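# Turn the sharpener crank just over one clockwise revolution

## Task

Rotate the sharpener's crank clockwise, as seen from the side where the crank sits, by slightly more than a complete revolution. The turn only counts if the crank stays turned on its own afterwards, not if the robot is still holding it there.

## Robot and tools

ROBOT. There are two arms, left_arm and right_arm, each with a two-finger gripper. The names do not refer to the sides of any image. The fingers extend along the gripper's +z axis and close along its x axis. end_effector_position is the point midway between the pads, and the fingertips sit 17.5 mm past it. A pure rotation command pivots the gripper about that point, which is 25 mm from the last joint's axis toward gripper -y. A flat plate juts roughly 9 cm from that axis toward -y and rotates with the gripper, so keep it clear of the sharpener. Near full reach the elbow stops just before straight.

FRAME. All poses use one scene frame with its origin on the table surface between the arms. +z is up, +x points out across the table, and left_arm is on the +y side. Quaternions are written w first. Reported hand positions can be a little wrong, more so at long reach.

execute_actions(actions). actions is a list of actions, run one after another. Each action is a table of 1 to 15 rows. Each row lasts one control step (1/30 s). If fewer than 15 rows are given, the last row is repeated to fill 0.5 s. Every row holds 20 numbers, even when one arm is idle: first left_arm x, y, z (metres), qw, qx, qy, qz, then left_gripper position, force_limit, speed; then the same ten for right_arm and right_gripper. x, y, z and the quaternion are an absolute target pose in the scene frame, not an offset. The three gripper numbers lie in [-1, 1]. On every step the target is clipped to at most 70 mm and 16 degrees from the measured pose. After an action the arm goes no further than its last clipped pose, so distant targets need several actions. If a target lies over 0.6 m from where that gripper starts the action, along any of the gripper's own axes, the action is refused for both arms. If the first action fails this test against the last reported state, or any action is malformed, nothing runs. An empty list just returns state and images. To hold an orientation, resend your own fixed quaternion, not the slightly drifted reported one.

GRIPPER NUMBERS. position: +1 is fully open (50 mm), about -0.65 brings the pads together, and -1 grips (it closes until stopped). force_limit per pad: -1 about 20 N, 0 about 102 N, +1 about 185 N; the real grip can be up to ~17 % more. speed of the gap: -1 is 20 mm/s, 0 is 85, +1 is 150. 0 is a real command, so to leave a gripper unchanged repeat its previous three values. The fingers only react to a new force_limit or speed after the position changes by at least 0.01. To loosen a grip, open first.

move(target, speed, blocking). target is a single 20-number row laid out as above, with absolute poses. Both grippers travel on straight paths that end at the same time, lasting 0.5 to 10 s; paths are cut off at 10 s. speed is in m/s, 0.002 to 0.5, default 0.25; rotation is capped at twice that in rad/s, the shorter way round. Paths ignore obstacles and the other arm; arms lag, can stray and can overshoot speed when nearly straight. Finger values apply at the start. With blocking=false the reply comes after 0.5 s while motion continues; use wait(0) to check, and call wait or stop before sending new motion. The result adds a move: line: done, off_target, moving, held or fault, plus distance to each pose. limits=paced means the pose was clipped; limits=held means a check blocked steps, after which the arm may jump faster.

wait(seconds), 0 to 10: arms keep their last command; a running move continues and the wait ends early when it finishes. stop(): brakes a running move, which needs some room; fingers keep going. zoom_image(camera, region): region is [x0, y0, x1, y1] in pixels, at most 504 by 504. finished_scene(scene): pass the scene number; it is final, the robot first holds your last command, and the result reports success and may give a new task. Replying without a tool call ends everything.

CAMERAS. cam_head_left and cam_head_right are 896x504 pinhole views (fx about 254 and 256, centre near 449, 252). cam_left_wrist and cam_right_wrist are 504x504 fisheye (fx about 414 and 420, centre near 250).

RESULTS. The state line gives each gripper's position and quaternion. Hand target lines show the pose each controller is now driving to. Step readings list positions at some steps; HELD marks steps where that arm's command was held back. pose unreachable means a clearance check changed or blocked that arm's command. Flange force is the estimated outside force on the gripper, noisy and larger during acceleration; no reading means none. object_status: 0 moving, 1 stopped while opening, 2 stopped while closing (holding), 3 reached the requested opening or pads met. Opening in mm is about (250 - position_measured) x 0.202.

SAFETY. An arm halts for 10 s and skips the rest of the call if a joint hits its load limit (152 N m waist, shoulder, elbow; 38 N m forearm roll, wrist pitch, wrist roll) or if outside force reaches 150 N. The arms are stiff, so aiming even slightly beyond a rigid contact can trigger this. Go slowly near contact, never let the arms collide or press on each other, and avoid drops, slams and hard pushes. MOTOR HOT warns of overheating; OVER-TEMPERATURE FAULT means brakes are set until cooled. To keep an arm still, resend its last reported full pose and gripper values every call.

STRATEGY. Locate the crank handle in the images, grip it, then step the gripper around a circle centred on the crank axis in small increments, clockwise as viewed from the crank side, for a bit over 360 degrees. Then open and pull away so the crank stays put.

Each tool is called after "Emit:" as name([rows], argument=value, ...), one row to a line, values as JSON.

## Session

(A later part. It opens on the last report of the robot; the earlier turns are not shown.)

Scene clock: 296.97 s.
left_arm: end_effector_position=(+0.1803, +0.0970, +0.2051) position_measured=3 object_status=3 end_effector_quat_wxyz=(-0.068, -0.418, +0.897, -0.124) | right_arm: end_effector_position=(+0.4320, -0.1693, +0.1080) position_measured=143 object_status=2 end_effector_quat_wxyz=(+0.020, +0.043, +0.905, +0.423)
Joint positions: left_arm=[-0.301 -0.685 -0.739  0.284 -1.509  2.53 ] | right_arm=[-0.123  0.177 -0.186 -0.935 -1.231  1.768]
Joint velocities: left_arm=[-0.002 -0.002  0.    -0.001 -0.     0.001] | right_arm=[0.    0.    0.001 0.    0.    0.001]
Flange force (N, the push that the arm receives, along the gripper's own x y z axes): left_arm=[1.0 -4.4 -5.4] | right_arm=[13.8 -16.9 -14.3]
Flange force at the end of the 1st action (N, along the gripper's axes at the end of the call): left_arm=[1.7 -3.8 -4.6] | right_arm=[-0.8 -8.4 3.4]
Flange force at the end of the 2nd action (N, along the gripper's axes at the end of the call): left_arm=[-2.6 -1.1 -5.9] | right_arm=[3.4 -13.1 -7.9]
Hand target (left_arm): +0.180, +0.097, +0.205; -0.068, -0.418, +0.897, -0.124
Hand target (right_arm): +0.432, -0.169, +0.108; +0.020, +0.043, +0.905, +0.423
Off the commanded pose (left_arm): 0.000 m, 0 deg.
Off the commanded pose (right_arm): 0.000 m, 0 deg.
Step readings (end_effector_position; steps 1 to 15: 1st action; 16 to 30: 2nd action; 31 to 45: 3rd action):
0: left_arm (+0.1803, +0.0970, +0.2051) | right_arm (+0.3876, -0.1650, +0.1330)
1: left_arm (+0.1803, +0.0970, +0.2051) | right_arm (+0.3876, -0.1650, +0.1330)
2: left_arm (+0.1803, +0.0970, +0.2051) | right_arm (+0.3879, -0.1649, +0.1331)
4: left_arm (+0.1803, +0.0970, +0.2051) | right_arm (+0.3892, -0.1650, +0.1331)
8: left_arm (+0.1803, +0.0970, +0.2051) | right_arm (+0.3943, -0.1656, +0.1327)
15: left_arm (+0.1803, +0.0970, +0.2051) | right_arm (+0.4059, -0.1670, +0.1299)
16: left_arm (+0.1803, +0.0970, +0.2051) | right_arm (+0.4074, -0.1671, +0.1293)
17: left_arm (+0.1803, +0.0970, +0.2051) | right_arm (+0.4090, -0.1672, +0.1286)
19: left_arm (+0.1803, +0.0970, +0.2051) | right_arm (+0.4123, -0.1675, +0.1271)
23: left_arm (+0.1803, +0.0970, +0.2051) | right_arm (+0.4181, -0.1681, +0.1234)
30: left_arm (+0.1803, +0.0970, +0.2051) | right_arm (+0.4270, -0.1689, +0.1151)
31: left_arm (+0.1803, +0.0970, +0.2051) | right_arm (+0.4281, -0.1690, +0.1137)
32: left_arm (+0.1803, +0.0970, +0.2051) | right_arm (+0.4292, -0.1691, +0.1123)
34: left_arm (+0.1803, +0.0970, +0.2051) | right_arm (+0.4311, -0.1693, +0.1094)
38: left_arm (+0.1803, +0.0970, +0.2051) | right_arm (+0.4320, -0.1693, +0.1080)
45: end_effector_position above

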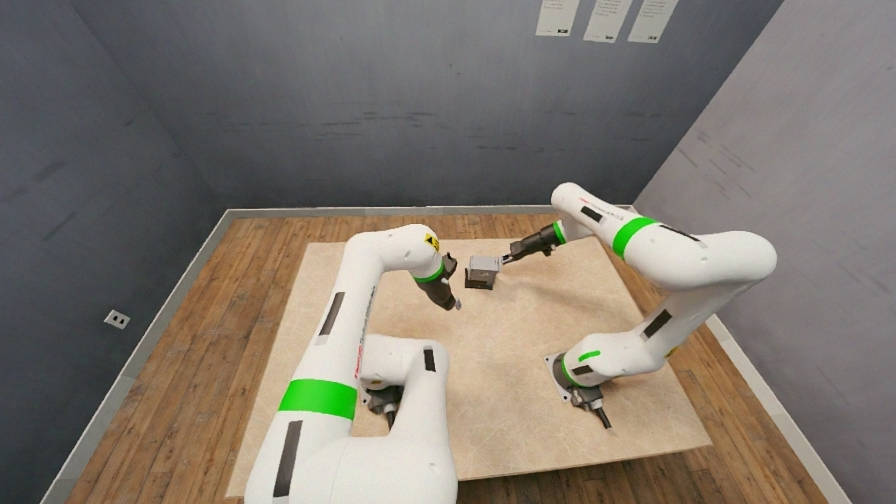

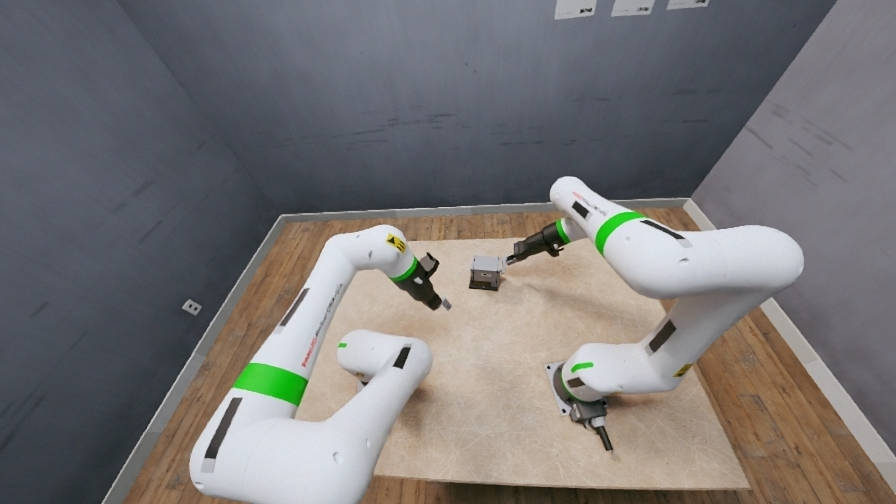

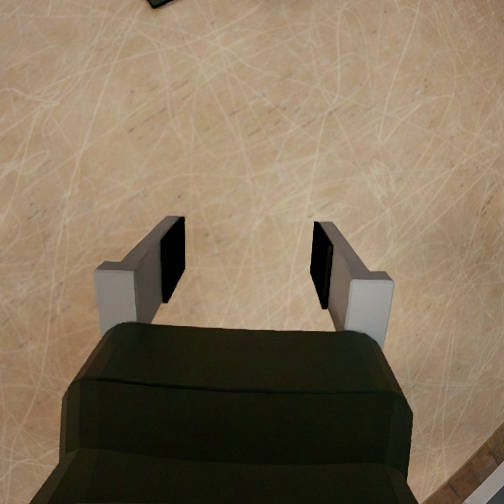

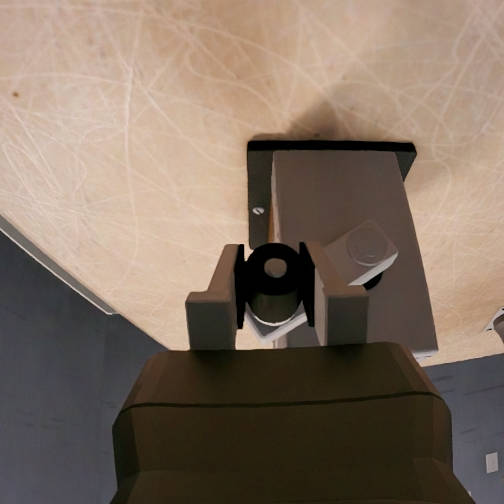

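Emit:
execute_actions([
  [[0.1803,0.097,0.2051,-0.068,-0.418,0.897,-0.124,1,0,0,0.4324,-0.1696,0.1072,0.0203,0.0435,0.905,0.4225,-1,-0.8,0],[0.1803,0.097,0.2051,-0.068,-0.418,0.897,-0.124,1,0,0,0.4328,-0.1699,0.1065,0.0203,0.0435,0.905,0.4225,-1,-0.8,0],[0.1803,0.097,0.2051,-0.068,-0.418,0.897,-0.124,1,0,0,0.4335,-0.1702,0.1049,0.0203,0.0435,0.905,0.4225,-1,-0.8,0],[0.1803,0.097,0.2051,-0.068,-0.418,0.897,-0.124,1,0,0,0.4342,-0.1704,0.1033,0.0203,0.0435,0.905,0.4225,-1,-0.8,0],[0.1803,0.097,0.2051,-0.068,-0.418,0.897,-0.124,1,0,0,0.4348,-0.1706,0.1017,0.0203,0.0435,0.905,0.4225,-1,-0.8,0],[0.1803,0.097,0.2051,-0.068,-0.418,0.897,-0.124,1,0,0,0.4354,-0.1707,0.1001,0.0203,0.0435,0.905,0.4225,-1,-0.8,0],[0.1803,0.097,0.2051,-0.068,-0.418,0.897,-0.124,1,0,0,0.4359,-0.1708,0.0985,0.0203,0.0435,0.905,0.4225,-1,-0.8,0],[0.1803,0.097,0.2051,-0.068,-0.418,0.897,-0.124,1,0,0,0.4363,-0.1708,0.0968,0.0203,0.0435,0.905,0.4225,-1,-0.8,0],[0.1803,0.097,0.2051,-0.068,-0.418,0.897,-0.124,1,0,0,0.4365,-0.1708,0.0959,0.0203,0.0435,0.905,0.4225,-1,-0.8,0]],
])

Scene clock: 314.43 s.
left_arm: end_effector_position=(+0.1803, +0.0970, +0.2051) position_measured=3 object_status=3 end_effector_quat_wxyz=(-0.068, -0.418, +0.897, -0.124) | right_arm: end_effector_position=(+0.4366, -0.1708, +0.0959) position_measured=143 object_status=2 end_effector_quat_wxyz=(+0.020, +0.043, +0.905, +0.423)
Joint positions: left_arm=[-0.301 -0.685 -0.739  0.284 -1.509  2.53 ] | right_arm=[-0.128  0.206 -0.183 -0.941 -1.22   1.794]
Joint velocities: left_arm=[ 0.002  0.    -0.001 -0.    -0.    -0.001] | right_arm=[-0.     0.     0.001  0.     0.     0.   ]
Flange force (N, the push that the arm receives, along the gripper's own x y z axes): left_arm=[-4.9 1.5 -6.5] | right_arm=[6.4 -5.3 -4.0]
Hand target (left_arm): +0.180, +0.097, +0.205; -0.068, -0.418, +0.897, -0.124
Hand target (right_arm): +0.437, -0.171, +0.096; +0.020, +0.043, +0.905, +0.422
Off the commanded pose (left_arm): 0.000 m, 0 deg.
Off the commanded pose (right_arm): 0.000 m, 0 deg.
Step readings (end_effector_position):
0: left_arm (+0.1803, +0.0970, +0.2051) | right_arm (+0.4320, -0.1693, +0.1080)
1: left_arm (+0.1803, +0.0970, +0.2051) | right_arm (+0.4321, -0.1693, +0.1079)
2: left_arm (+0.1803, +0.0970, +0.2051) | right_arm (+0.4323, -0.1695, +0.1075)
4: left_arm (+0.1803, +0.0970, +0.2051) | right_arm (+0.4331, -0.1699, +0.1059)
8: left_arm (+0.1803, +0.0970, +0.2051) | right_arm (+0.4354, -0.1706, +0.0999)
15: end_effector_position above

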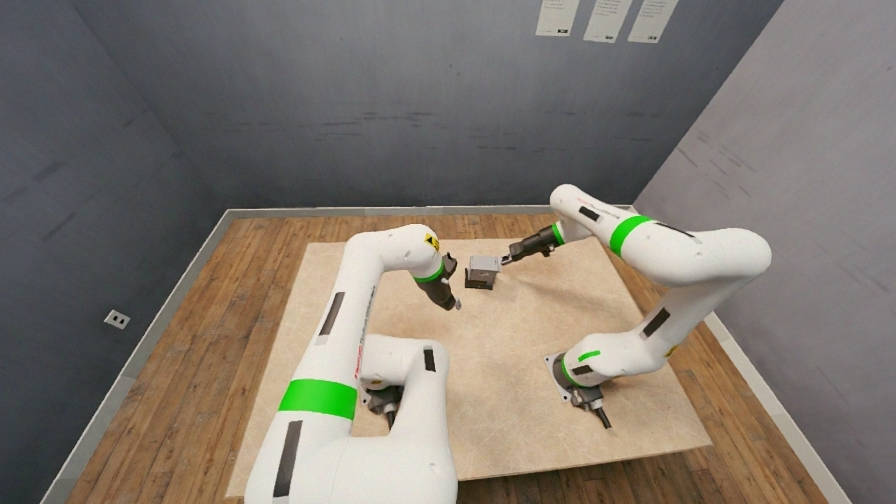

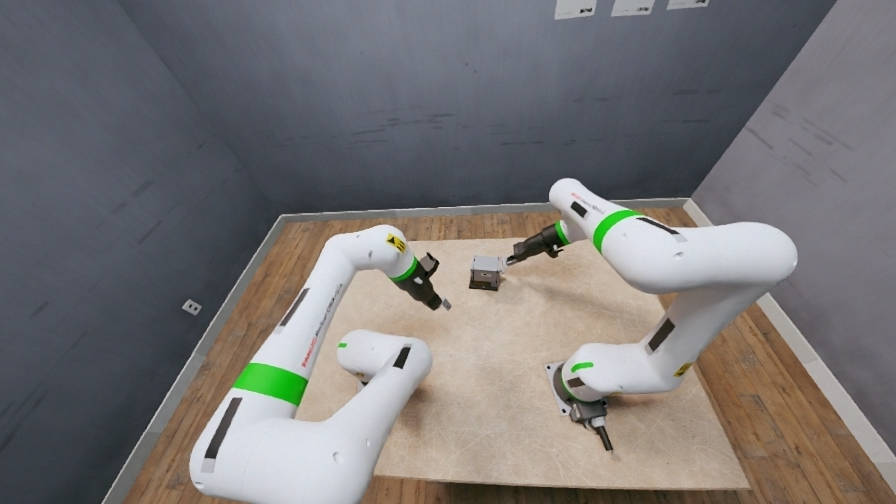

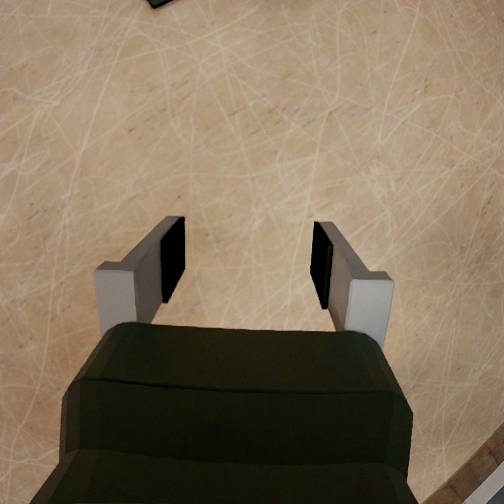

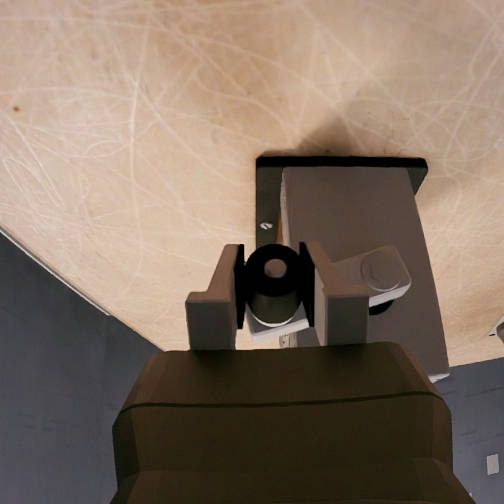

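Emit:
execute_actions([
  [[0.1803,0.097,0.2051,-0.068,-0.418,0.897,-0.124,1,0,0,0.4365,-0.1710,0.0947,0.0203,0.0435,0.905,0.4225,-1,-0.8,0],[0.1803,0.097,0.2051,-0.068,-0.418,0.897,-0.124,1,0,0,0.4368,-0.1712,0.0930,0.0203,0.0435,0.905,0.4225,-1,-0.8,0],[0.1803,0.097,0.2051,-0.068,-0.418,0.897,-0.124,1,0,0,0.4373,-0.1714,0.0904,0.0203,0.0435,0.905,0.4225,-1,-0.8,0],[0.1803,0.097,0.2051,-0.068,-0.418,0.897,-0.124,1,0,0,0.4376,-0.1715,0.0878,0.0203,0.0435,0.905,0.4225,-1,-0.8,0],[0.1803,0.097,0.2051,-0.068,-0.418,0.897,-0.124,1,0,0,0.4378,-0.1715,0.0852,0.0203,0.0435,0.905,0.4225,-1,-0.8,0],[0.1803,0.097,0.2051,-0.068,-0.418,0.897,-0.124,1,0,0,0.4379,-0.1715,0.0826,0.0203,0.0435,0.905,0.4225,-1,-0.8,0],[0.1803,0.097,0.2051,-0.068,-0.418,0.897,-0.124,1,0,0,0.4378,-0.1715,0.0800,0.0203,0.0435,0.905,0.4225,-1,-0.8,0],[0.1803,0.097,0.2051,-0.068,-0.418,0.897,-0.124,1,0,0,0.4376,-0.1715,0.0774,0.0203,0.0435,0.905,0.4225,-1,-0.8,0],[0.1803,0.097,0.2051,-0.068,-0.418,0.897,-0.124,1,0,0,0.4373,-0.1714,0.0748,0.0203,0.0435,0.905,0.4225,-1,-0.8,0],[0.1803,0.097,0.2051,-0.068,-0.418,0.897,-0.124,1,0,0,0.4368,-0.1714,0.0722,0.0203,0.0435,0.905,0.4225,-1,-0.8,0],[0.1803,0.097,0.2051,-0.068,-0.418,0.897,-0.124,1,0,0,0.4362,-0.1713,0.0697,0.0203,0.0435,0.905,0.4225,-1,-0.8,0],[0.1803,0.097,0.2051,-0.068,-0.418,0.897,-0.124,1,0,0,0.4355,-0.1712,0.0672,0.0203,0.0435,0.905,0.4225,-1,-0.8,0],[0.1803,0.097,0.2051,-0.068,-0.418,0.897,-0.124,1,0,0,0.4346,-0.1711,0.0647,0.0203,0.0435,0.905,0.4225,-1,-0.8,0],[0.1803,0.097,0.2051,-0.068,-0.418,0.897,-0.124,1,0,0,0.4336,-0.1709,0.0623,0.0203,0.0435,0.905,0.4225,-1,-0.8,0],[0.1803,0.097,0.2051,-0.068,-0.418,0.897,-0.124,1,0,0,0.4325,-0.1708,0.0599,0.0203,0.0435,0.905,0.4225,-1,-0.8,0]],
  [[0.1803,0.097,0.2051,-0.068,-0.418,0.897,-0.124,1,0,0,0.4313,-0.1706,0.0576,0.0203,0.0435,0.905,0.4225,-1,-0.8,0],[0.1803,0.097,0.2051,-0.068,-0.418,0.897,-0.124,1,0,0,0.4299,-0.1704,0.0554,0.0203,0.0435,0.905,0.4225,-1,-0.8,0],[0.1803,0.097,0.2051,-0.068,-0.418,0.897,-0.124,1,0,0,0.4284,-0.1702,0.0532,0.0203,0.0435,0.905,0.4225,-1,-0.8,0],[0.1803,0.097,0.2051,-0.068,-0.418,0.897,-0.124,1,0,0,0.4269,-0.1700,0.0511,0.0203,0.0435,0.905,0.4225,-1,-0.8,0],[0.1803,0.097,0.2051,-0.068,-0.418,0.897,-0.124,1,0,0,0.4252,-0.1698,0.0491,0.0203,0.0435,0.905,0.4225,-1,-0.8,0],[0.1803,0.097,0.2051,-0.068,-0.418,0.897,-0.124,1,0,0,0.4234,-0.1695,0.0472,0.0203,0.0435,0.905,0.4225,-1,-0.8,0],[0.1803,0.097,0.2051,-0.068,-0.418,0.897,-0.124,1,0,0,0.4215,-0.1693,0.0454,0.0203,0.0435,0.905,0.4225,-1,-0.8,0],[0.1803,0.097,0.2051,-0.068,-0.418,0.897,-0.124,1,0,0,0.4196,-0.1690,0.0437,0.0203,0.0435,0.905,0.4225,-1,-0.8,0],[0.1803,0.097,0.2051,-0.068,-0.418,0.897,-0.124,1,0,0,0.4175,-0.1687,0.0422,0.0203,0.0435,0.905,0.4225,-1,-0.8,0],[0.1803,0.097,0.2051,-0.068,-0.418,0.897,-0.124,1,0,0,0.4154,-0.1684,0.0407,0.0203,0.0435,0.905,0.4225,-1,-0.8,0],[0.1803,0.097,0.2051,-0.068,-0.418,0.897,-0.124,1,0,0,0.4139,-0.1683,0.0397,0.0203,0.0435,0.905,0.4225,-1,-0.8,0],[0.1803,0.097,0.2051,-0.068,-0.418,0.897,-0.124,1,0,0,0.4132,-0.1682,0.0393,0.0203,0.0435,0.905,0.4225,-1,-0.8,0]],
])

Scene clock: 370.60 s.
left_arm: end_effector_position=(+0.1803, +0.0970, +0.2051) position_measured=3 object_status=3 end_effector_quat_wxyz=(-0.068, -0.418, +0.897, -0.124) | right_arm: end_effector_position=(+0.4134, -0.1683, +0.0392) position_measured=143 object_status=2 end_effector_quat_wxyz=(+0.020, +0.044, +0.905, +0.422)
Joint positions: left_arm=[-0.301 -0.685 -0.739  0.284 -1.509  2.53 ] | right_arm=[-0.132  0.258 -0.277 -0.989 -1.14   1.924]
Joint velocities: left_arm=[ 0.001 -0.     0.     0.001 -0.    -0.001] | right_arm=[ 0.001 -0.004 -0.01  -0.004  0.007  0.009]
Flange force (N, the push that the arm receives, along the gripper's own x y z axes): left_arm=[-2.6 2.5 -7.2] | right_arm=[-0.5 -0.9 3.8]
Flange force at the end of the 1st action (N, along the gripper's axes at the end of the call): left_arm=[-0.3 -2.9 -6.3] | right_arm=[-10.3 -1.9 5.9]
Hand target (left_arm): +0.180, +0.097, +0.205; -0.068, -0.418, +0.897, -0.124
Hand target (right_arm): +0.413, -0.168, +0.039; +0.020, +0.043, +0.905, +0.422
Off the commanded pose (left_arm): 0.000 m, 0 deg.
Off the commanded pose (right_arm): 0.000 m, 0 deg.
Step readings (end_effector_position; steps 1 to 15: 1st action; 16 to 30: 2nd action):
0: left_arm (+0.1803, +0.0970, +0.2051) | right_arm (+0.4365, -0.1708, +0.0959)
1: left_arm (+0.1803, +0.0970, +0.2051) | right_arm (+0.4365, -0.1709, +0.0958)
2: left_arm (+0.1803, +0.0970, +0.2051) | right_arm (+0.4366, -0.1710, +0.0951)
4: left_arm (+0.1803, +0.0970, +0.2051) | right_arm (+0.4370, -0.1712, +0.0923)
8: left_arm (+0.1803, +0.0970, +0.2051) | right_arm (+0.4378, -0.1715, +0.0824)
15: left_arm (+0.1803, +0.0970, +0.2051) | right_arm (+0.4344, -0.1711, +0.0644)
16: left_arm (+0.1803, +0.0970, +0.2051) | right_arm (+0.4334, -0.1710, +0.0620)
17: left_arm (+0.1803, +0.0970, +0.2051) | right_arm (+0.4322, -0.1708, +0.0596)
19: left_arm (+0.1803, +0.0970, +0.2051) | right_arm (+0.4296, -0.1705, +0.0552)
23: left_arm (+0.1803, +0.0970, +0.2051) | right_arm (+0.4233, -0.1697, +0.0471)
30: end_effector_position above

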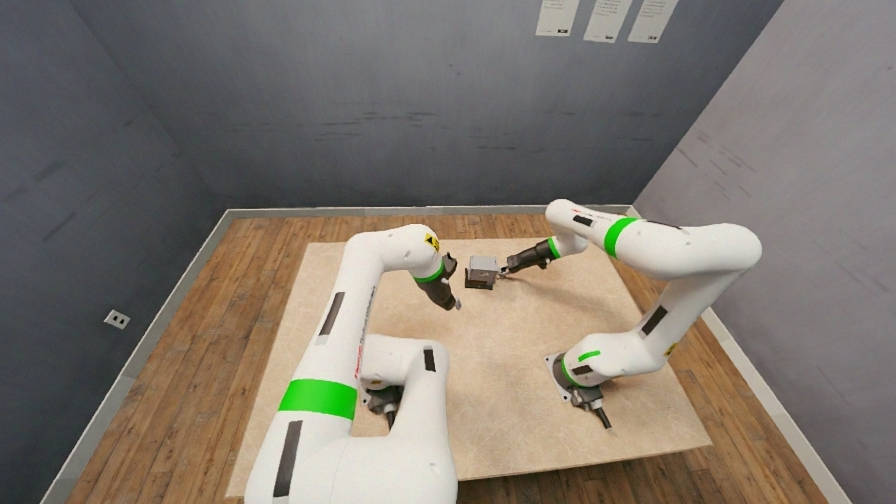

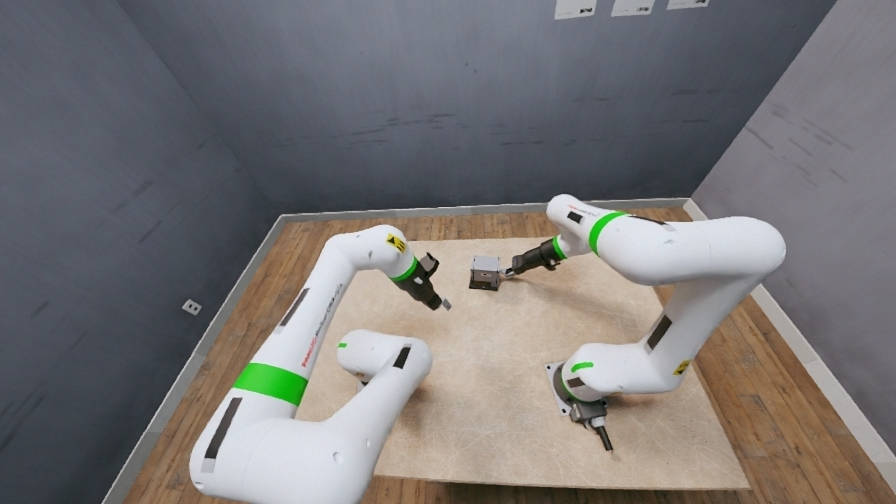

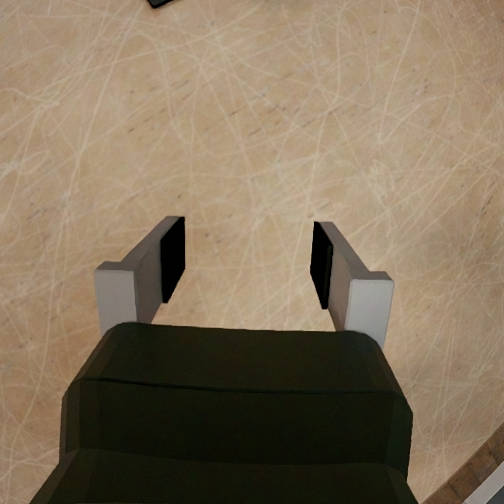

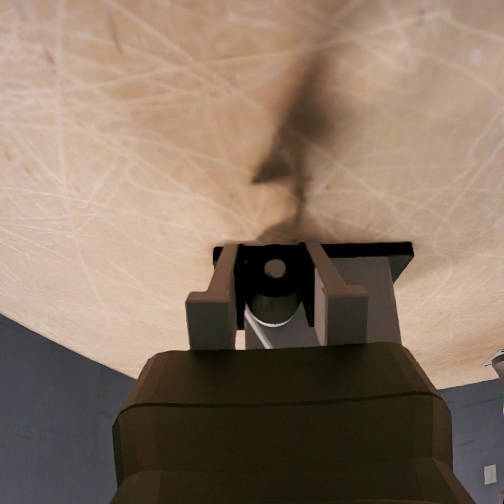

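Emit:
execute_actions([
  [[0.1803,0.097,0.2051,-0.068,-0.418,0.897,-0.124,1,0,0,0.4124,-0.1680,0.0389,0.0203,0.0435,0.905,0.4225,-1,-0.8,0],[0.1803,0.097,0.2051,-0.068,-0.418,0.897,-0.124,1,0,0,0.4109,-0.1678,0.0381,0.0203,0.0435,0.905,0.4225,-1,-0.8,0],[0.1803,0.097,0.2051,-0.068,-0.418,0.897,-0.124,1,0,0,0.4085,-0.1675,0.0369,0.0203,0.0435,0.905,0.4225,-1,-0.8,0],[0.1803,0.097,0.2051,-0.068,-0.418,0.897,-0.124,1,0,0,0.4053,-0.1671,0.0356,0.0203,0.0435,0.905,0.4225,-1,-0.8,0],[0.1803,0.097,0.2051,-0.068,-0.418,0.897,-0.124,1,0,0,0.4020,-0.1666,0.0345,0.0203,0.0435,0.905,0.4225,-1,-0.8,0],[0.1803,0.097,0.2051,-0.068,-0.418,0.897,-0.124,1,0,0,0.3987,-0.1662,0.0337,0.0203,0.0435,0.905,0.4225,-1,-0.8,0],[0.1803,0.097,0.2051,-0.068,-0.418,0.897,-0.124,1,0,0,0.3953,-0.1657,0.0331,0.0203,0.0435,0.905,0.4225,-1,-0.8,0],[0.1803,0.097,0.2051,-0.068,-0.418,0.897,-0.124,1,0,0,0.3919,-0.1653,0.0327,0.0203,0.0435,0.905,0.4225,-1,-0.8,0],[0.1803,0.097,0.2051,-0.068,-0.418,0.897,-0.124,1,0,0,0.3884,-0.1648,0.0326,0.0203,0.0435,0.905,0.4225,-1,-0.8,0],[0.1803,0.097,0.2051,-0.068,-0.418,0.897,-0.124,1,0,0,0.3849,-0.1643,0.0327,0.0203,0.0435,0.905,0.4225,-1,-0.8,0],[0.1803,0.097,0.2051,-0.068,-0.418,0.897,-0.124,1,0,0,0.3815,-0.1639,0.0331,0.0203,0.0435,0.905,0.4225,-1,-0.8,0],[0.1803,0.097,0.2051,-0.068,-0.418,0.897,-0.124,1,0,0,0.3781,-0.1634,0.0337,0.0203,0.0435,0.905,0.4225,-1,-0.8,0],[0.1803,0.097,0.2051,-0.068,-0.418,0.897,-0.124,1,0,0,0.3748,-0.1630,0.0345,0.0203,0.0435,0.905,0.4225,-1,-0.8,0],[0.1803,0.097,0.2051,-0.068,-0.418,0.897,-0.124,1,0,0,0.3715,-0.1625,0.0356,0.0203,0.0435,0.905,0.4225,-1,-0.8,0],[0.1803,0.097,0.2051,-0.068,-0.418,0.897,-0.124,1,0,0,0.3683,-0.1621,0.0369,0.0203,0.0435,0.905,0.4225,-1,-0.8,0]],
  [[0.1803,0.097,0.2051,-0.068,-0.418,0.897,-0.124,1,0,0,0.3652,-0.1617,0.0385,0.0203,0.0435,0.905,0.4225,-1,-0.8,0],[0.1803,0.097,0.2051,-0.068,-0.418,0.897,-0.124,1,0,0,0.3622,-0.1612,0.0402,0.0203,0.0435,0.905,0.4225,-1,-0.8,0],[0.1803,0.097,0.2051,-0.068,-0.418,0.897,-0.124,1,0,0,0.3593,-0.1609,0.0422,0.0203,0.0435,0.905,0.4225,-1,-0.8,0],[0.1803,0.097,0.2051,-0.068,-0.418,0.897,-0.124,1,0,0,0.3566,-0.1605,0.0443,0.0203,0.0435,0.905,0.4225,-1,-0.8,0],[0.1803,0.097,0.2051,-0.068,-0.418,0.897,-0.124,1,0,0,0.3540,-0.1601,0.0466,0.0203,0.0435,0.905,0.4225,-1,-0.8,0],[0.1803,0.097,0.2051,-0.068,-0.418,0.897,-0.124,1,0,0,0.3516,-0.1598,0.0491,0.0203,0.0435,0.905,0.4225,-1,-0.8,0],[0.1803,0.097,0.2051,-0.068,-0.418,0.897,-0.124,1,0,0,0.3494,-0.1595,0.0518,0.0203,0.0435,0.905,0.4225,-1,-0.8,0],[0.1803,0.097,0.2051,-0.068,-0.418,0.897,-0.124,1,0,0,0.3474,-0.1592,0.0546,0.0203,0.0435,0.905,0.4225,-1,-0.8,0],[0.1803,0.097,0.2051,-0.068,-0.418,0.897,-0.124,1,0,0,0.3455,-0.1590,0.0576,0.0203,0.0435,0.905,0.4225,-1,-0.8,0],[0.1803,0.097,0.2051,-0.068,-0.418,0.897,-0.124,1,0,0,0.3439,-0.1588,0.0607,0.0203,0.0435,0.905,0.4225,-1,-0.8,0],[0.1803,0.097,0.2051,-0.068,-0.418,0.897,-0.124,1,0,0,0.3425,-0.1586,0.0639,0.0203,0.0435,0.905,0.4225,-1,-0.8,0],[0.1803,0.097,0.2051,-0.068,-0.418,0.897,-0.124,1,0,0,0.3413,-0.1584,0.0672,0.0203,0.0435,0.905,0.4225,-1,-0.8,0],[0.1803,0.097,0.2051,-0.068,-0.418,0.897,-0.124,1,0,0,0.3404,-0.1583,0.0705,0.0203,0.0435,0.905,0.4225,-1,-0.8,0],[0.1803,0.097,0.2051,-0.068,-0.418,0.897,-0.124,1,0,0,0.3397,-0.1582,0.0739,0.0203,0.0435,0.905,0.4225,-1,-0.8,0],[0.1803,0.097,0.2051,-0.068,-0.418,0.897,-0.124,1,0,0,0.3392,-0.1581,0.0774,0.0203,0.0435,0.905,0.4225,-1,-0.8,0]],
  [[0.1803,0.097,0.2051,-0.068,-0.418,0.897,-0.124,1,0,0,0.3389,-0.1581,0.0809,0.0203,0.0435,0.905,0.4225,-1,-0.8,0],[0.1803,0.097,0.2051,-0.068,-0.418,0.897,-0.124,1,0,0,0.3389,-0.1581,0.0843,0.0203,0.0435,0.905,0.4225,-1,-0.8,0],[0.1803,0.097,0.2051,-0.068,-0.418,0.897,-0.124,1,0,0,0.3392,-0.1581,0.0878,0.0203,0.0435,0.905,0.4225,-1,-0.8,0],[0.1803,0.097,0.2051,-0.068,-0.418,0.897,-0.124,1,0,0,0.3397,-0.1582,0.0913,0.0203,0.0435,0.905,0.4225,-1,-0.8,0],[0.1803,0.097,0.2051,-0.068,-0.418,0.897,-0.124,1,0,0,0.3404,-0.1583,0.0947,0.0203,0.0435,0.905,0.4225,-1,-0.8,0],[0.1803,0.097,0.2051,-0.068,-0.418,0.897,-0.124,1,0,0,0.3413,-0.1584,0.0981,0.0203,0.0435,0.905,0.4225,-1,-0.8,0],[0.1803,0.097,0.2051,-0.068,-0.418,0.897,-0.124,1,0,0,0.3425,-0.1586,0.1013,0.0203,0.0435,0.905,0.4225,-1,-0.8,0],[0.1803,0.097,0.2051,-0.068,-0.418,0.897,-0.124,1,0,0,0.3439,-0.1588,0.1045,0.0203,0.0435,0.905,0.4225,-1,-0.8,0],[0.1803,0.097,0.2051,-0.068,-0.418,0.897,-0.124,1,0,0,0.3455,-0.1590,0.1076,0.0203,0.0435,0.905,0.4225,-1,-0.8,0],[0.1803,0.097,0.2051,-0.068,-0.418,0.897,-0.124,1,0,0,0.3474,-0.1592,0.1106,0.0203,0.0435,0.905,0.4225,-1,-0.8,0],[0.1803,0.097,0.2051,-0.068,-0.418,0.897,-0.124,1,0,0,0.3494,-0.1595,0.1134,0.0203,0.0435,0.905,0.4225,-1,-0.8,0],[0.1803,0.097,0.2051,-0.068,-0.418,0.897,-0.124,1,0,0,0.3516,-0.1598,0.1161,0.0203,0.0435,0.905,0.4225,-1,-0.8,0],[0.1803,0.097,0.2051,-0.068,-0.418,0.897,-0.124,1,0,0,0.3540,-0.1601,0.1186,0.0203,0.0435,0.905,0.4225,-1,-0.8,0],[0.1803,0.097,0.2051,-0.068,-0.418,0.897,-0.124,1,0,0,0.3566,-0.1605,0.1209,0.0203,0.0435,0.905,0.4225,-1,-0.8,0],[0.1803,0.097,0.2051,-0.068,-0.418,0.897,-0.124,1,0,0,0.3593,-0.1609,0.1231,0.0203,0.0435,0.905,0.4225,-1,-0.8,0]],
  [[0.1803,0.097,0.2051,-0.068,-0.418,0.897,-0.124,1,0,0,0.3622,-0.1612,0.1250,0.0203,0.0435,0.905,0.4225,-1,-0.8,0],[0.1803,0.097,0.2051,-0.068,-0.418,0.897,-0.124,1,0,0,0.3652,-0.1617,0.1267,0.0203,0.0435,0.905,0.4225,-1,-0.8,0],[0.1803,0.097,0.2051,-0.068,-0.418,0.897,-0.124,1,0,0,0.3683,-0.1621,0.1283,0.0203,0.0435,0.905,0.4225,-1,-0.8,0],[0.1803,0.097,0.2051,-0.068,-0.418,0.897,-0.124,1,0,0,0.3715,-0.1625,0.1296,0.0203,0.0435,0.905,0.4225,-1,-0.8,0],[0.1803,0.097,0.2051,-0.068,-0.418,0.897,-0.124,1,0,0,0.3748,-0.1630,0.1307,0.0203,0.0435,0.905,0.4225,-1,-0.8,0],[0.1803,0.097,0.2051,-0.068,-0.418,0.897,-0.124,1,0,0,0.3781,-0.1634,0.1315,0.0203,0.0435,0.905,0.4225,-1,-0.8,0],[0.1803,0.097,0.2051,-0.068,-0.418,0.897,-0.124,1,0,0,0.3815,-0.1639,0.1321,0.0203,0.0435,0.905,0.4225,-1,-0.8,0],[0.1803,0.097,0.2051,-0.068,-0.418,0.897,-0.124,1,0,0,0.3849,-0.1643,0.1325,0.0203,0.0435,0.905,0.4225,-1,-0.8,0],[0.1803,0.097,0.2051,-0.068,-0.418,0.897,-0.124,1,0,0,0.3884,-0.1648,0.1326,0.0203,0.0435,0.905,0.4225,-1,-0.8,0],[0.1803,0.097,0.2051,-0.068,-0.418,0.897,-0.124,1,0,0,0.3919,-0.1653,0.1325,0.0203,0.0435,0.905,0.4225,-1,-0.8,0],[0.1803,0.097,0.2051,-0.068,-0.418,0.897,-0.124,1,0,0,0.3953,-0.1657,0.1321,0.0203,0.0435,0.905,0.4225,-1,-0.8,0],[0.1803,0.097,0.2051,-0.068,-0.418,0.897,-0.124,1,0,0,0.3987,-0.1662,0.1315,0.0203,0.0435,0.905,0.4225,-1,-0.8,0],[0.1803,0.097,0.2051,-0.068,-0.418,0.897,-0.124,1,0,0,0.4020,-0.1666,0.1307,0.0203,0.0435,0.905,0.4225,-1,-0.8,0],[0.1803,0.097,0.2051,-0.068,-0.418,0.897,-0.124,1,0,0,0.4053,-0.1671,0.1296,0.0203,0.0435,0.905,0.4225,-1,-0.8,0],[0.1803,0.097,0.2051,-0.068,-0.418,0.897,-0.124,1,0,0,0.4085,-0.1675,0.1283,0.0203,0.0435,0.905,0.4225,-1,-0.8,0]],
  [[0.1803,0.097,0.2051,-0.068,-0.418,0.897,-0.124,1,0,0,0.4109,-0.1678,0.1272,0.0203,0.0435,0.905,0.4225,-1,-0.8,0],[0.1803,0.097,0.2051,-0.068,-0.418,0.897,-0.124,1,0,0,0.4124,-0.1680,0.1263,0.0203,0.0435,0.905,0.4225,-1,-0.8,0],[0.1803,0.097,0.2051,-0.068,-0.418,0.897,-0.124,1,0,0,0.4132,-0.1682,0.1259,0.0203,0.0435,0.905,0.4225,-1,-0.8,0],[0.1803,0.097,0.2051,-0.068,-0.418,0.897,-0.124,1,0,0,0.4132,-0.1682,0.1259,0.0203,0.0435,0.905,0.4225,-1,-0.8,0],[0.1803,0.097,0.2051,-0.068,-0.418,0.897,-0.124,1,0,0,0.4132,-0.1682,0.1259,0.0203,0.0435,0.905,0.4225,-1,-0.8,0],[0.1803,0.097,0.2051,-0.068,-0.418,0.897,-0.124,1,0,0,0.4132,-0.1682,0.1259,0.0203,0.0435,0.905,0.4225,-1,-0.8,0],[0.1803,0.097,0.2051,-0.068,-0.418,0.897,-0.124,1,0,0,0.4132,-0.1682,0.1259,0.0203,0.0435,0.905,0.4225,1,-0.8,1]],
])

Scene clock: 493.10 s.
left_arm: end_effector_position=(+0.1803, +0.0970, +0.2051) position_measured=3 object_status=3 end_effector_quat_wxyz=(-0.068, -0.418, +0.897, -0.124) | right_arm: end_effector_position=(+0.4132, -0.1682, +0.1259) position_measured=3 object_status=0 end_effector_quat_wxyz=(+0.020, +0.043, +0.905, +0.423)
Joint positions: left_arm=[-0.301 -0.685 -0.739  0.284 -1.509  2.53 ] | right_arm=[-0.116  0.108 -0.22  -0.926 -1.247  1.734]
Joint velocities: left_arm=[-0.001  0.001  0.    -0.     0.    -0.001] | right_arm=[ 0.     0.    -0.     0.     0.001 -0.   ]
Flange force (N, the push that the arm receives, along the gripper's own x y z axes): left_arm=[0.4 -5.2 -5.0] | right_arm=[0.9 -1.0 3.9]
Flange force at the end of the 1st action (N, along the gripper's axes at the end of the call): left_arm=[1.6 -4.0 -5.4] | right_arm=[0.1 -2.0 1.3]
Flange force at the end of the 2nd action (N, along the gripper's axes at the end of the call): left_arm=[1.5 -2.9 -4.7] | right_arm=[-2.6 -9.6 -6.4]
Flange force at the end of the 3rd action (N, along the gripper's axes at the end of the call): left_arm=[2.1 -6.3 -4.1] | right_arm=[-8.7 -22.6 11.3]
Flange force at the end of the 4th action (N, along the gripper's axes at the end of the call): left_arm=[2.1 -3.4 -5.1] | right_arm=[6.0 -3.9 8.2]
Hand target (left_arm): +0.180, +0.097, +0.205; -0.068, -0.418, +0.897, -0.124
Hand target (right_arm): +0.413, -0.168, +0.126; +0.020, +0.043, +0.905, +0.423
Off the commanded pose (left_arm): 0.000 m, 0 deg.
Off the commanded pose (right_arm): 0.000 m, 0 deg.
Step readings (end_effector_position; steps 1 to 15: 1st action; 16 to 30: 2nd action; 31 to 45: 3rd action; 46 to 60: 4th action; 61 to 75: 5th action):
0: left_arm (+0.1803, +0.0970, +0.2051) | right_arm (+0.4133, -0.1682, +0.0392)
1: left_arm (+0.1803, +0.0970, +0.2051) | right_arm (+0.4132, -0.1682, +0.0392)
2: left_arm (+0.1803, +0.0970, +0.2051) | right_arm (+0.4127, -0.1681, +0.0390)
4: left_arm (+0.1803, +0.0970, +0.2051) | right_arm (+0.4101, -0.1677, +0.0377)
8: left_arm (+0.1803, +0.0970, +0.2051) | right_arm (+0.3991, -0.1662, +0.0338)
15: left_arm (+0.1803, +0.0970, +0.2051) | right_arm (+0.3759, -0.1630, +0.0341)
16: left_arm (+0.1803, +0.0970, +0.2051) | right_arm (+0.3728, -0.1625, +0.0351)
17: left_arm (+0.1803, +0.0970, +0.2051) | right_arm (+0.3697, -0.1621, +0.0363)
19: left_arm (+0.1803, +0.0970, +0.2051) | right_arm (+0.3638, -0.1613, +0.0393)
23: left_arm (+0.1803, +0.0970, +0.2051) | right_arm (+0.3532, -0.1598, +0.0476)
30: left_arm (+0.1803, +0.0970, +0.2051) | right_arm (+0.3410, -0.1583, +0.0685)
31: left_arm (+0.1803, +0.0970, +0.2051) | right_arm (+0.3401, -0.1582, +0.0720)
32: left_arm (+0.1803, +0.0970, +0.2051) | right_arm (+0.3393, -0.1581, +0.0755)
34: left_arm (+0.1803, +0.0970, +0.2051) | right_arm (+0.3390, -0.1581, +0.0830)
38: left_arm (+0.1803, +0.0970, +0.2051) | right_arm (+0.3414, -0.1584, +0.0977)
45: left_arm (+0.1803, +0.0970, +0.2051) | right_arm (+0.3535, -0.1599, +0.1183)
46: left_arm (+0.1803, +0.0970, +0.2051) | right_arm (+0.3560, -0.1603, +0.1206)
47: left_arm (+0.1803, +0.0970, +0.2051) | right_arm (+0.3587, -0.1607, +0.1227)
49: left_arm (+0.1803, +0.0970, +0.2051) | right_arm (+0.3644, -0.1615, +0.1263)
53: left_arm (+0.1803, +0.0970, +0.2051) | right_arm (+0.3772, -0.1633, +0.1313)
60: left_arm (+0.1803, +0.0970, +0.2051) | right_arm (+0.4006, -0.1667, +0.1309)
61: left_arm (+0.1803, +0.0970, +0.2051) | right_arm (+0.4038, -0.1672, +0.1300)
62: left_arm (+0.1803, +0.0970, +0.2051) | right_arm (+0.4068, -0.1676, +0.1288)
64: left_arm (+0.1803, +0.0970, +0.2051) | right_arm (+0.4114, -0.1681, +0.1267)
68: left_arm (+0.1803, +0.0970, +0.2051) | right_arm (+0.4132, -0.1682, +0.1260)
75: end_effector_position above

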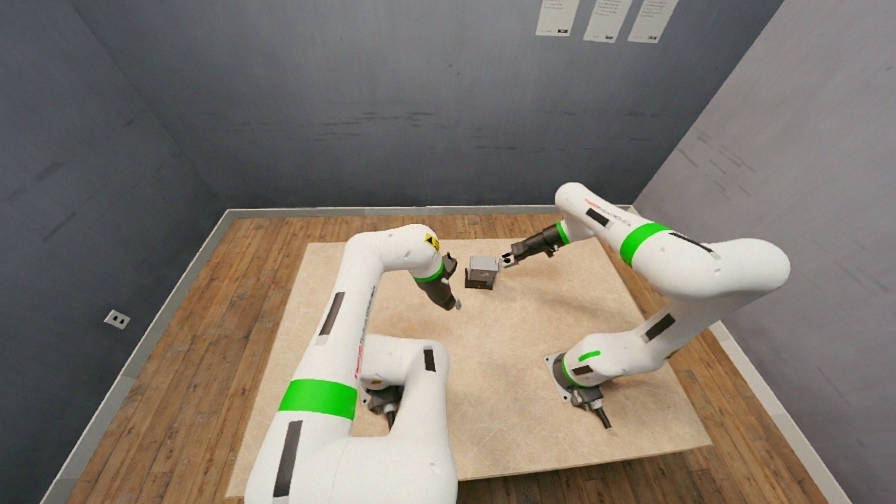

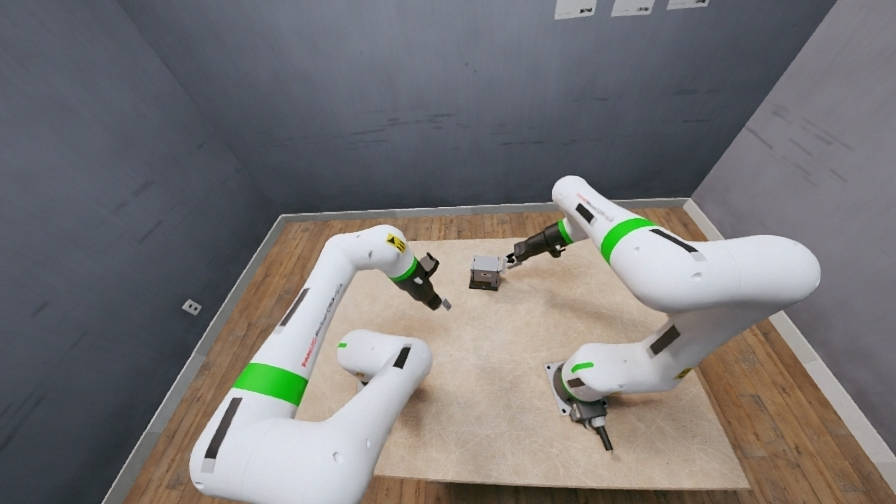

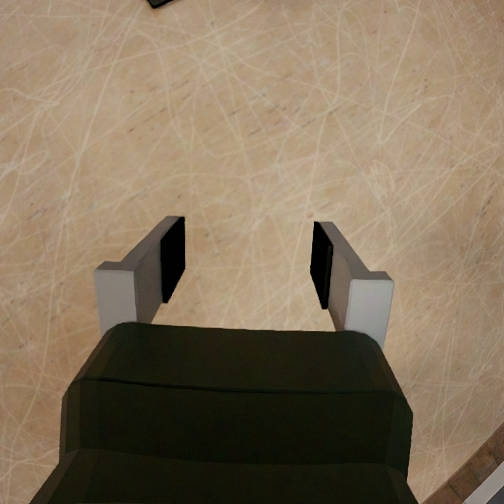

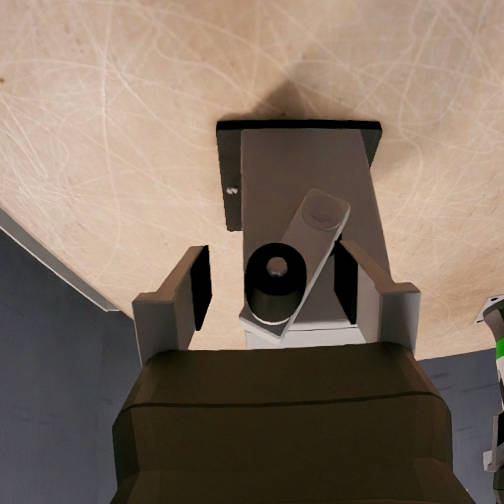

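Released at about 390°. I'll back the gripper off a little so it's clear of the crank.

Emit:
move(target=[0.1803,0.097,0.2051,-0.068,-0.418,0.897,-0.124,1,0,0,0.409,-0.215,0.165,0.0203,0.0435,0.905,0.4225,1,-0.8,1], speed=0.25)

Scene clock: 496.60 s.
left_arm: end_effector_position=(+0.1803, +0.0970, +0.2051) position_measured=3 object_status=3 end_effector_quat_wxyz=(-0.068, -0.418, +0.897, -0.124) | right_arm: end_effector_position=(+0.4087, -0.2150, +0.1649) position_measured=3 object_status=3 end_effector_quat_wxyz=(+0.020, +0.044, +0.905, +0.422)
Joint positions: left_arm=[-0.301 -0.685 -0.739  0.284 -1.509  2.53 ] | right_arm=[-0.219  0.066 -0.171 -0.894 -1.381  1.722]
Joint velocities: left_arm=[-0.001 -0.    -0.001  0.     0.     0.001] | right_arm=[-0.     0.    -0.001  0.    -0.    -0.   ]
Flange force (N, the push that the arm receives, along the gripper's own x y z axes): left_arm=[2.1 -5.1 -5.4] | right_arm=[1.3 -1.6 2.5]
Hand target (left_arm): +0.180, +0.097, +0.205; -0.068, -0.418, +0.897, -0.124
Hand target (right_arm): +0.409, -0.215, +0.165; +0.020, +0.044, +0.905, +0.422
Off the commanded pose (left_arm): 0.000 m, 0 deg.
Off the commanded pose (right_arm): 0.000 m, 0 deg.
move: done

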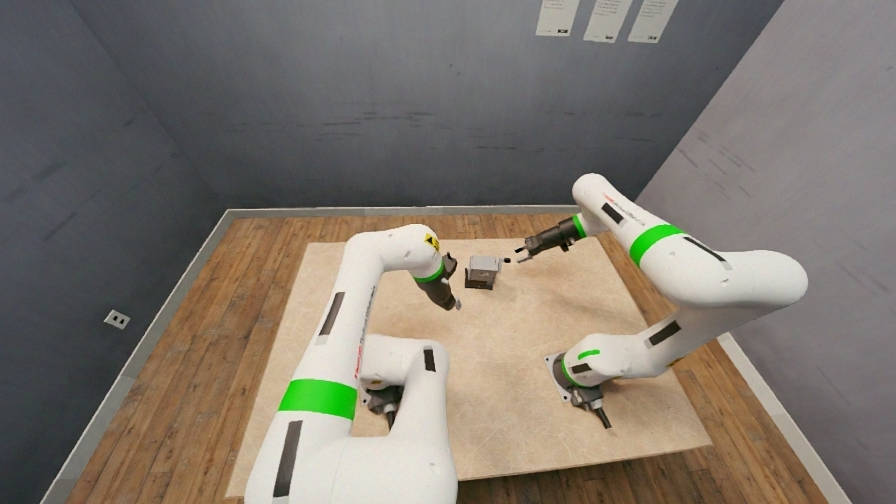

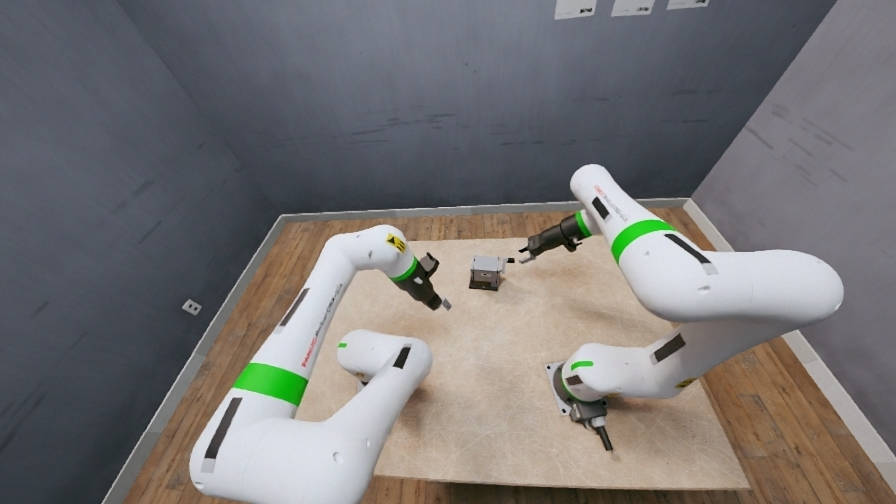

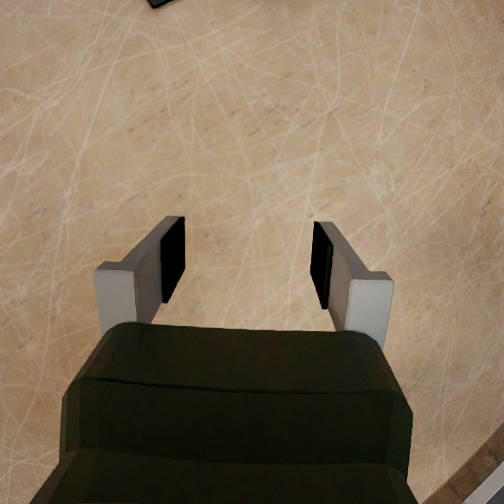

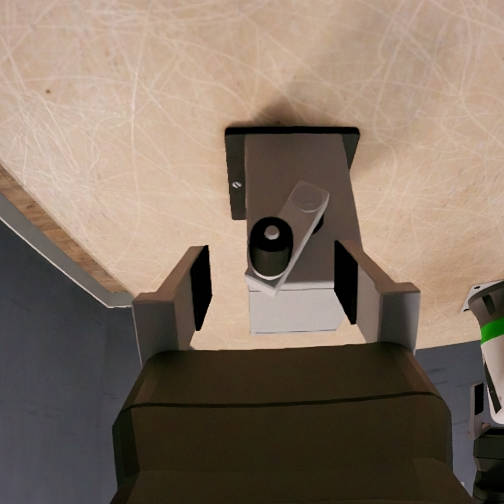

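Emit:
finished_scene(scene=1)

The scene is finished: the task was done.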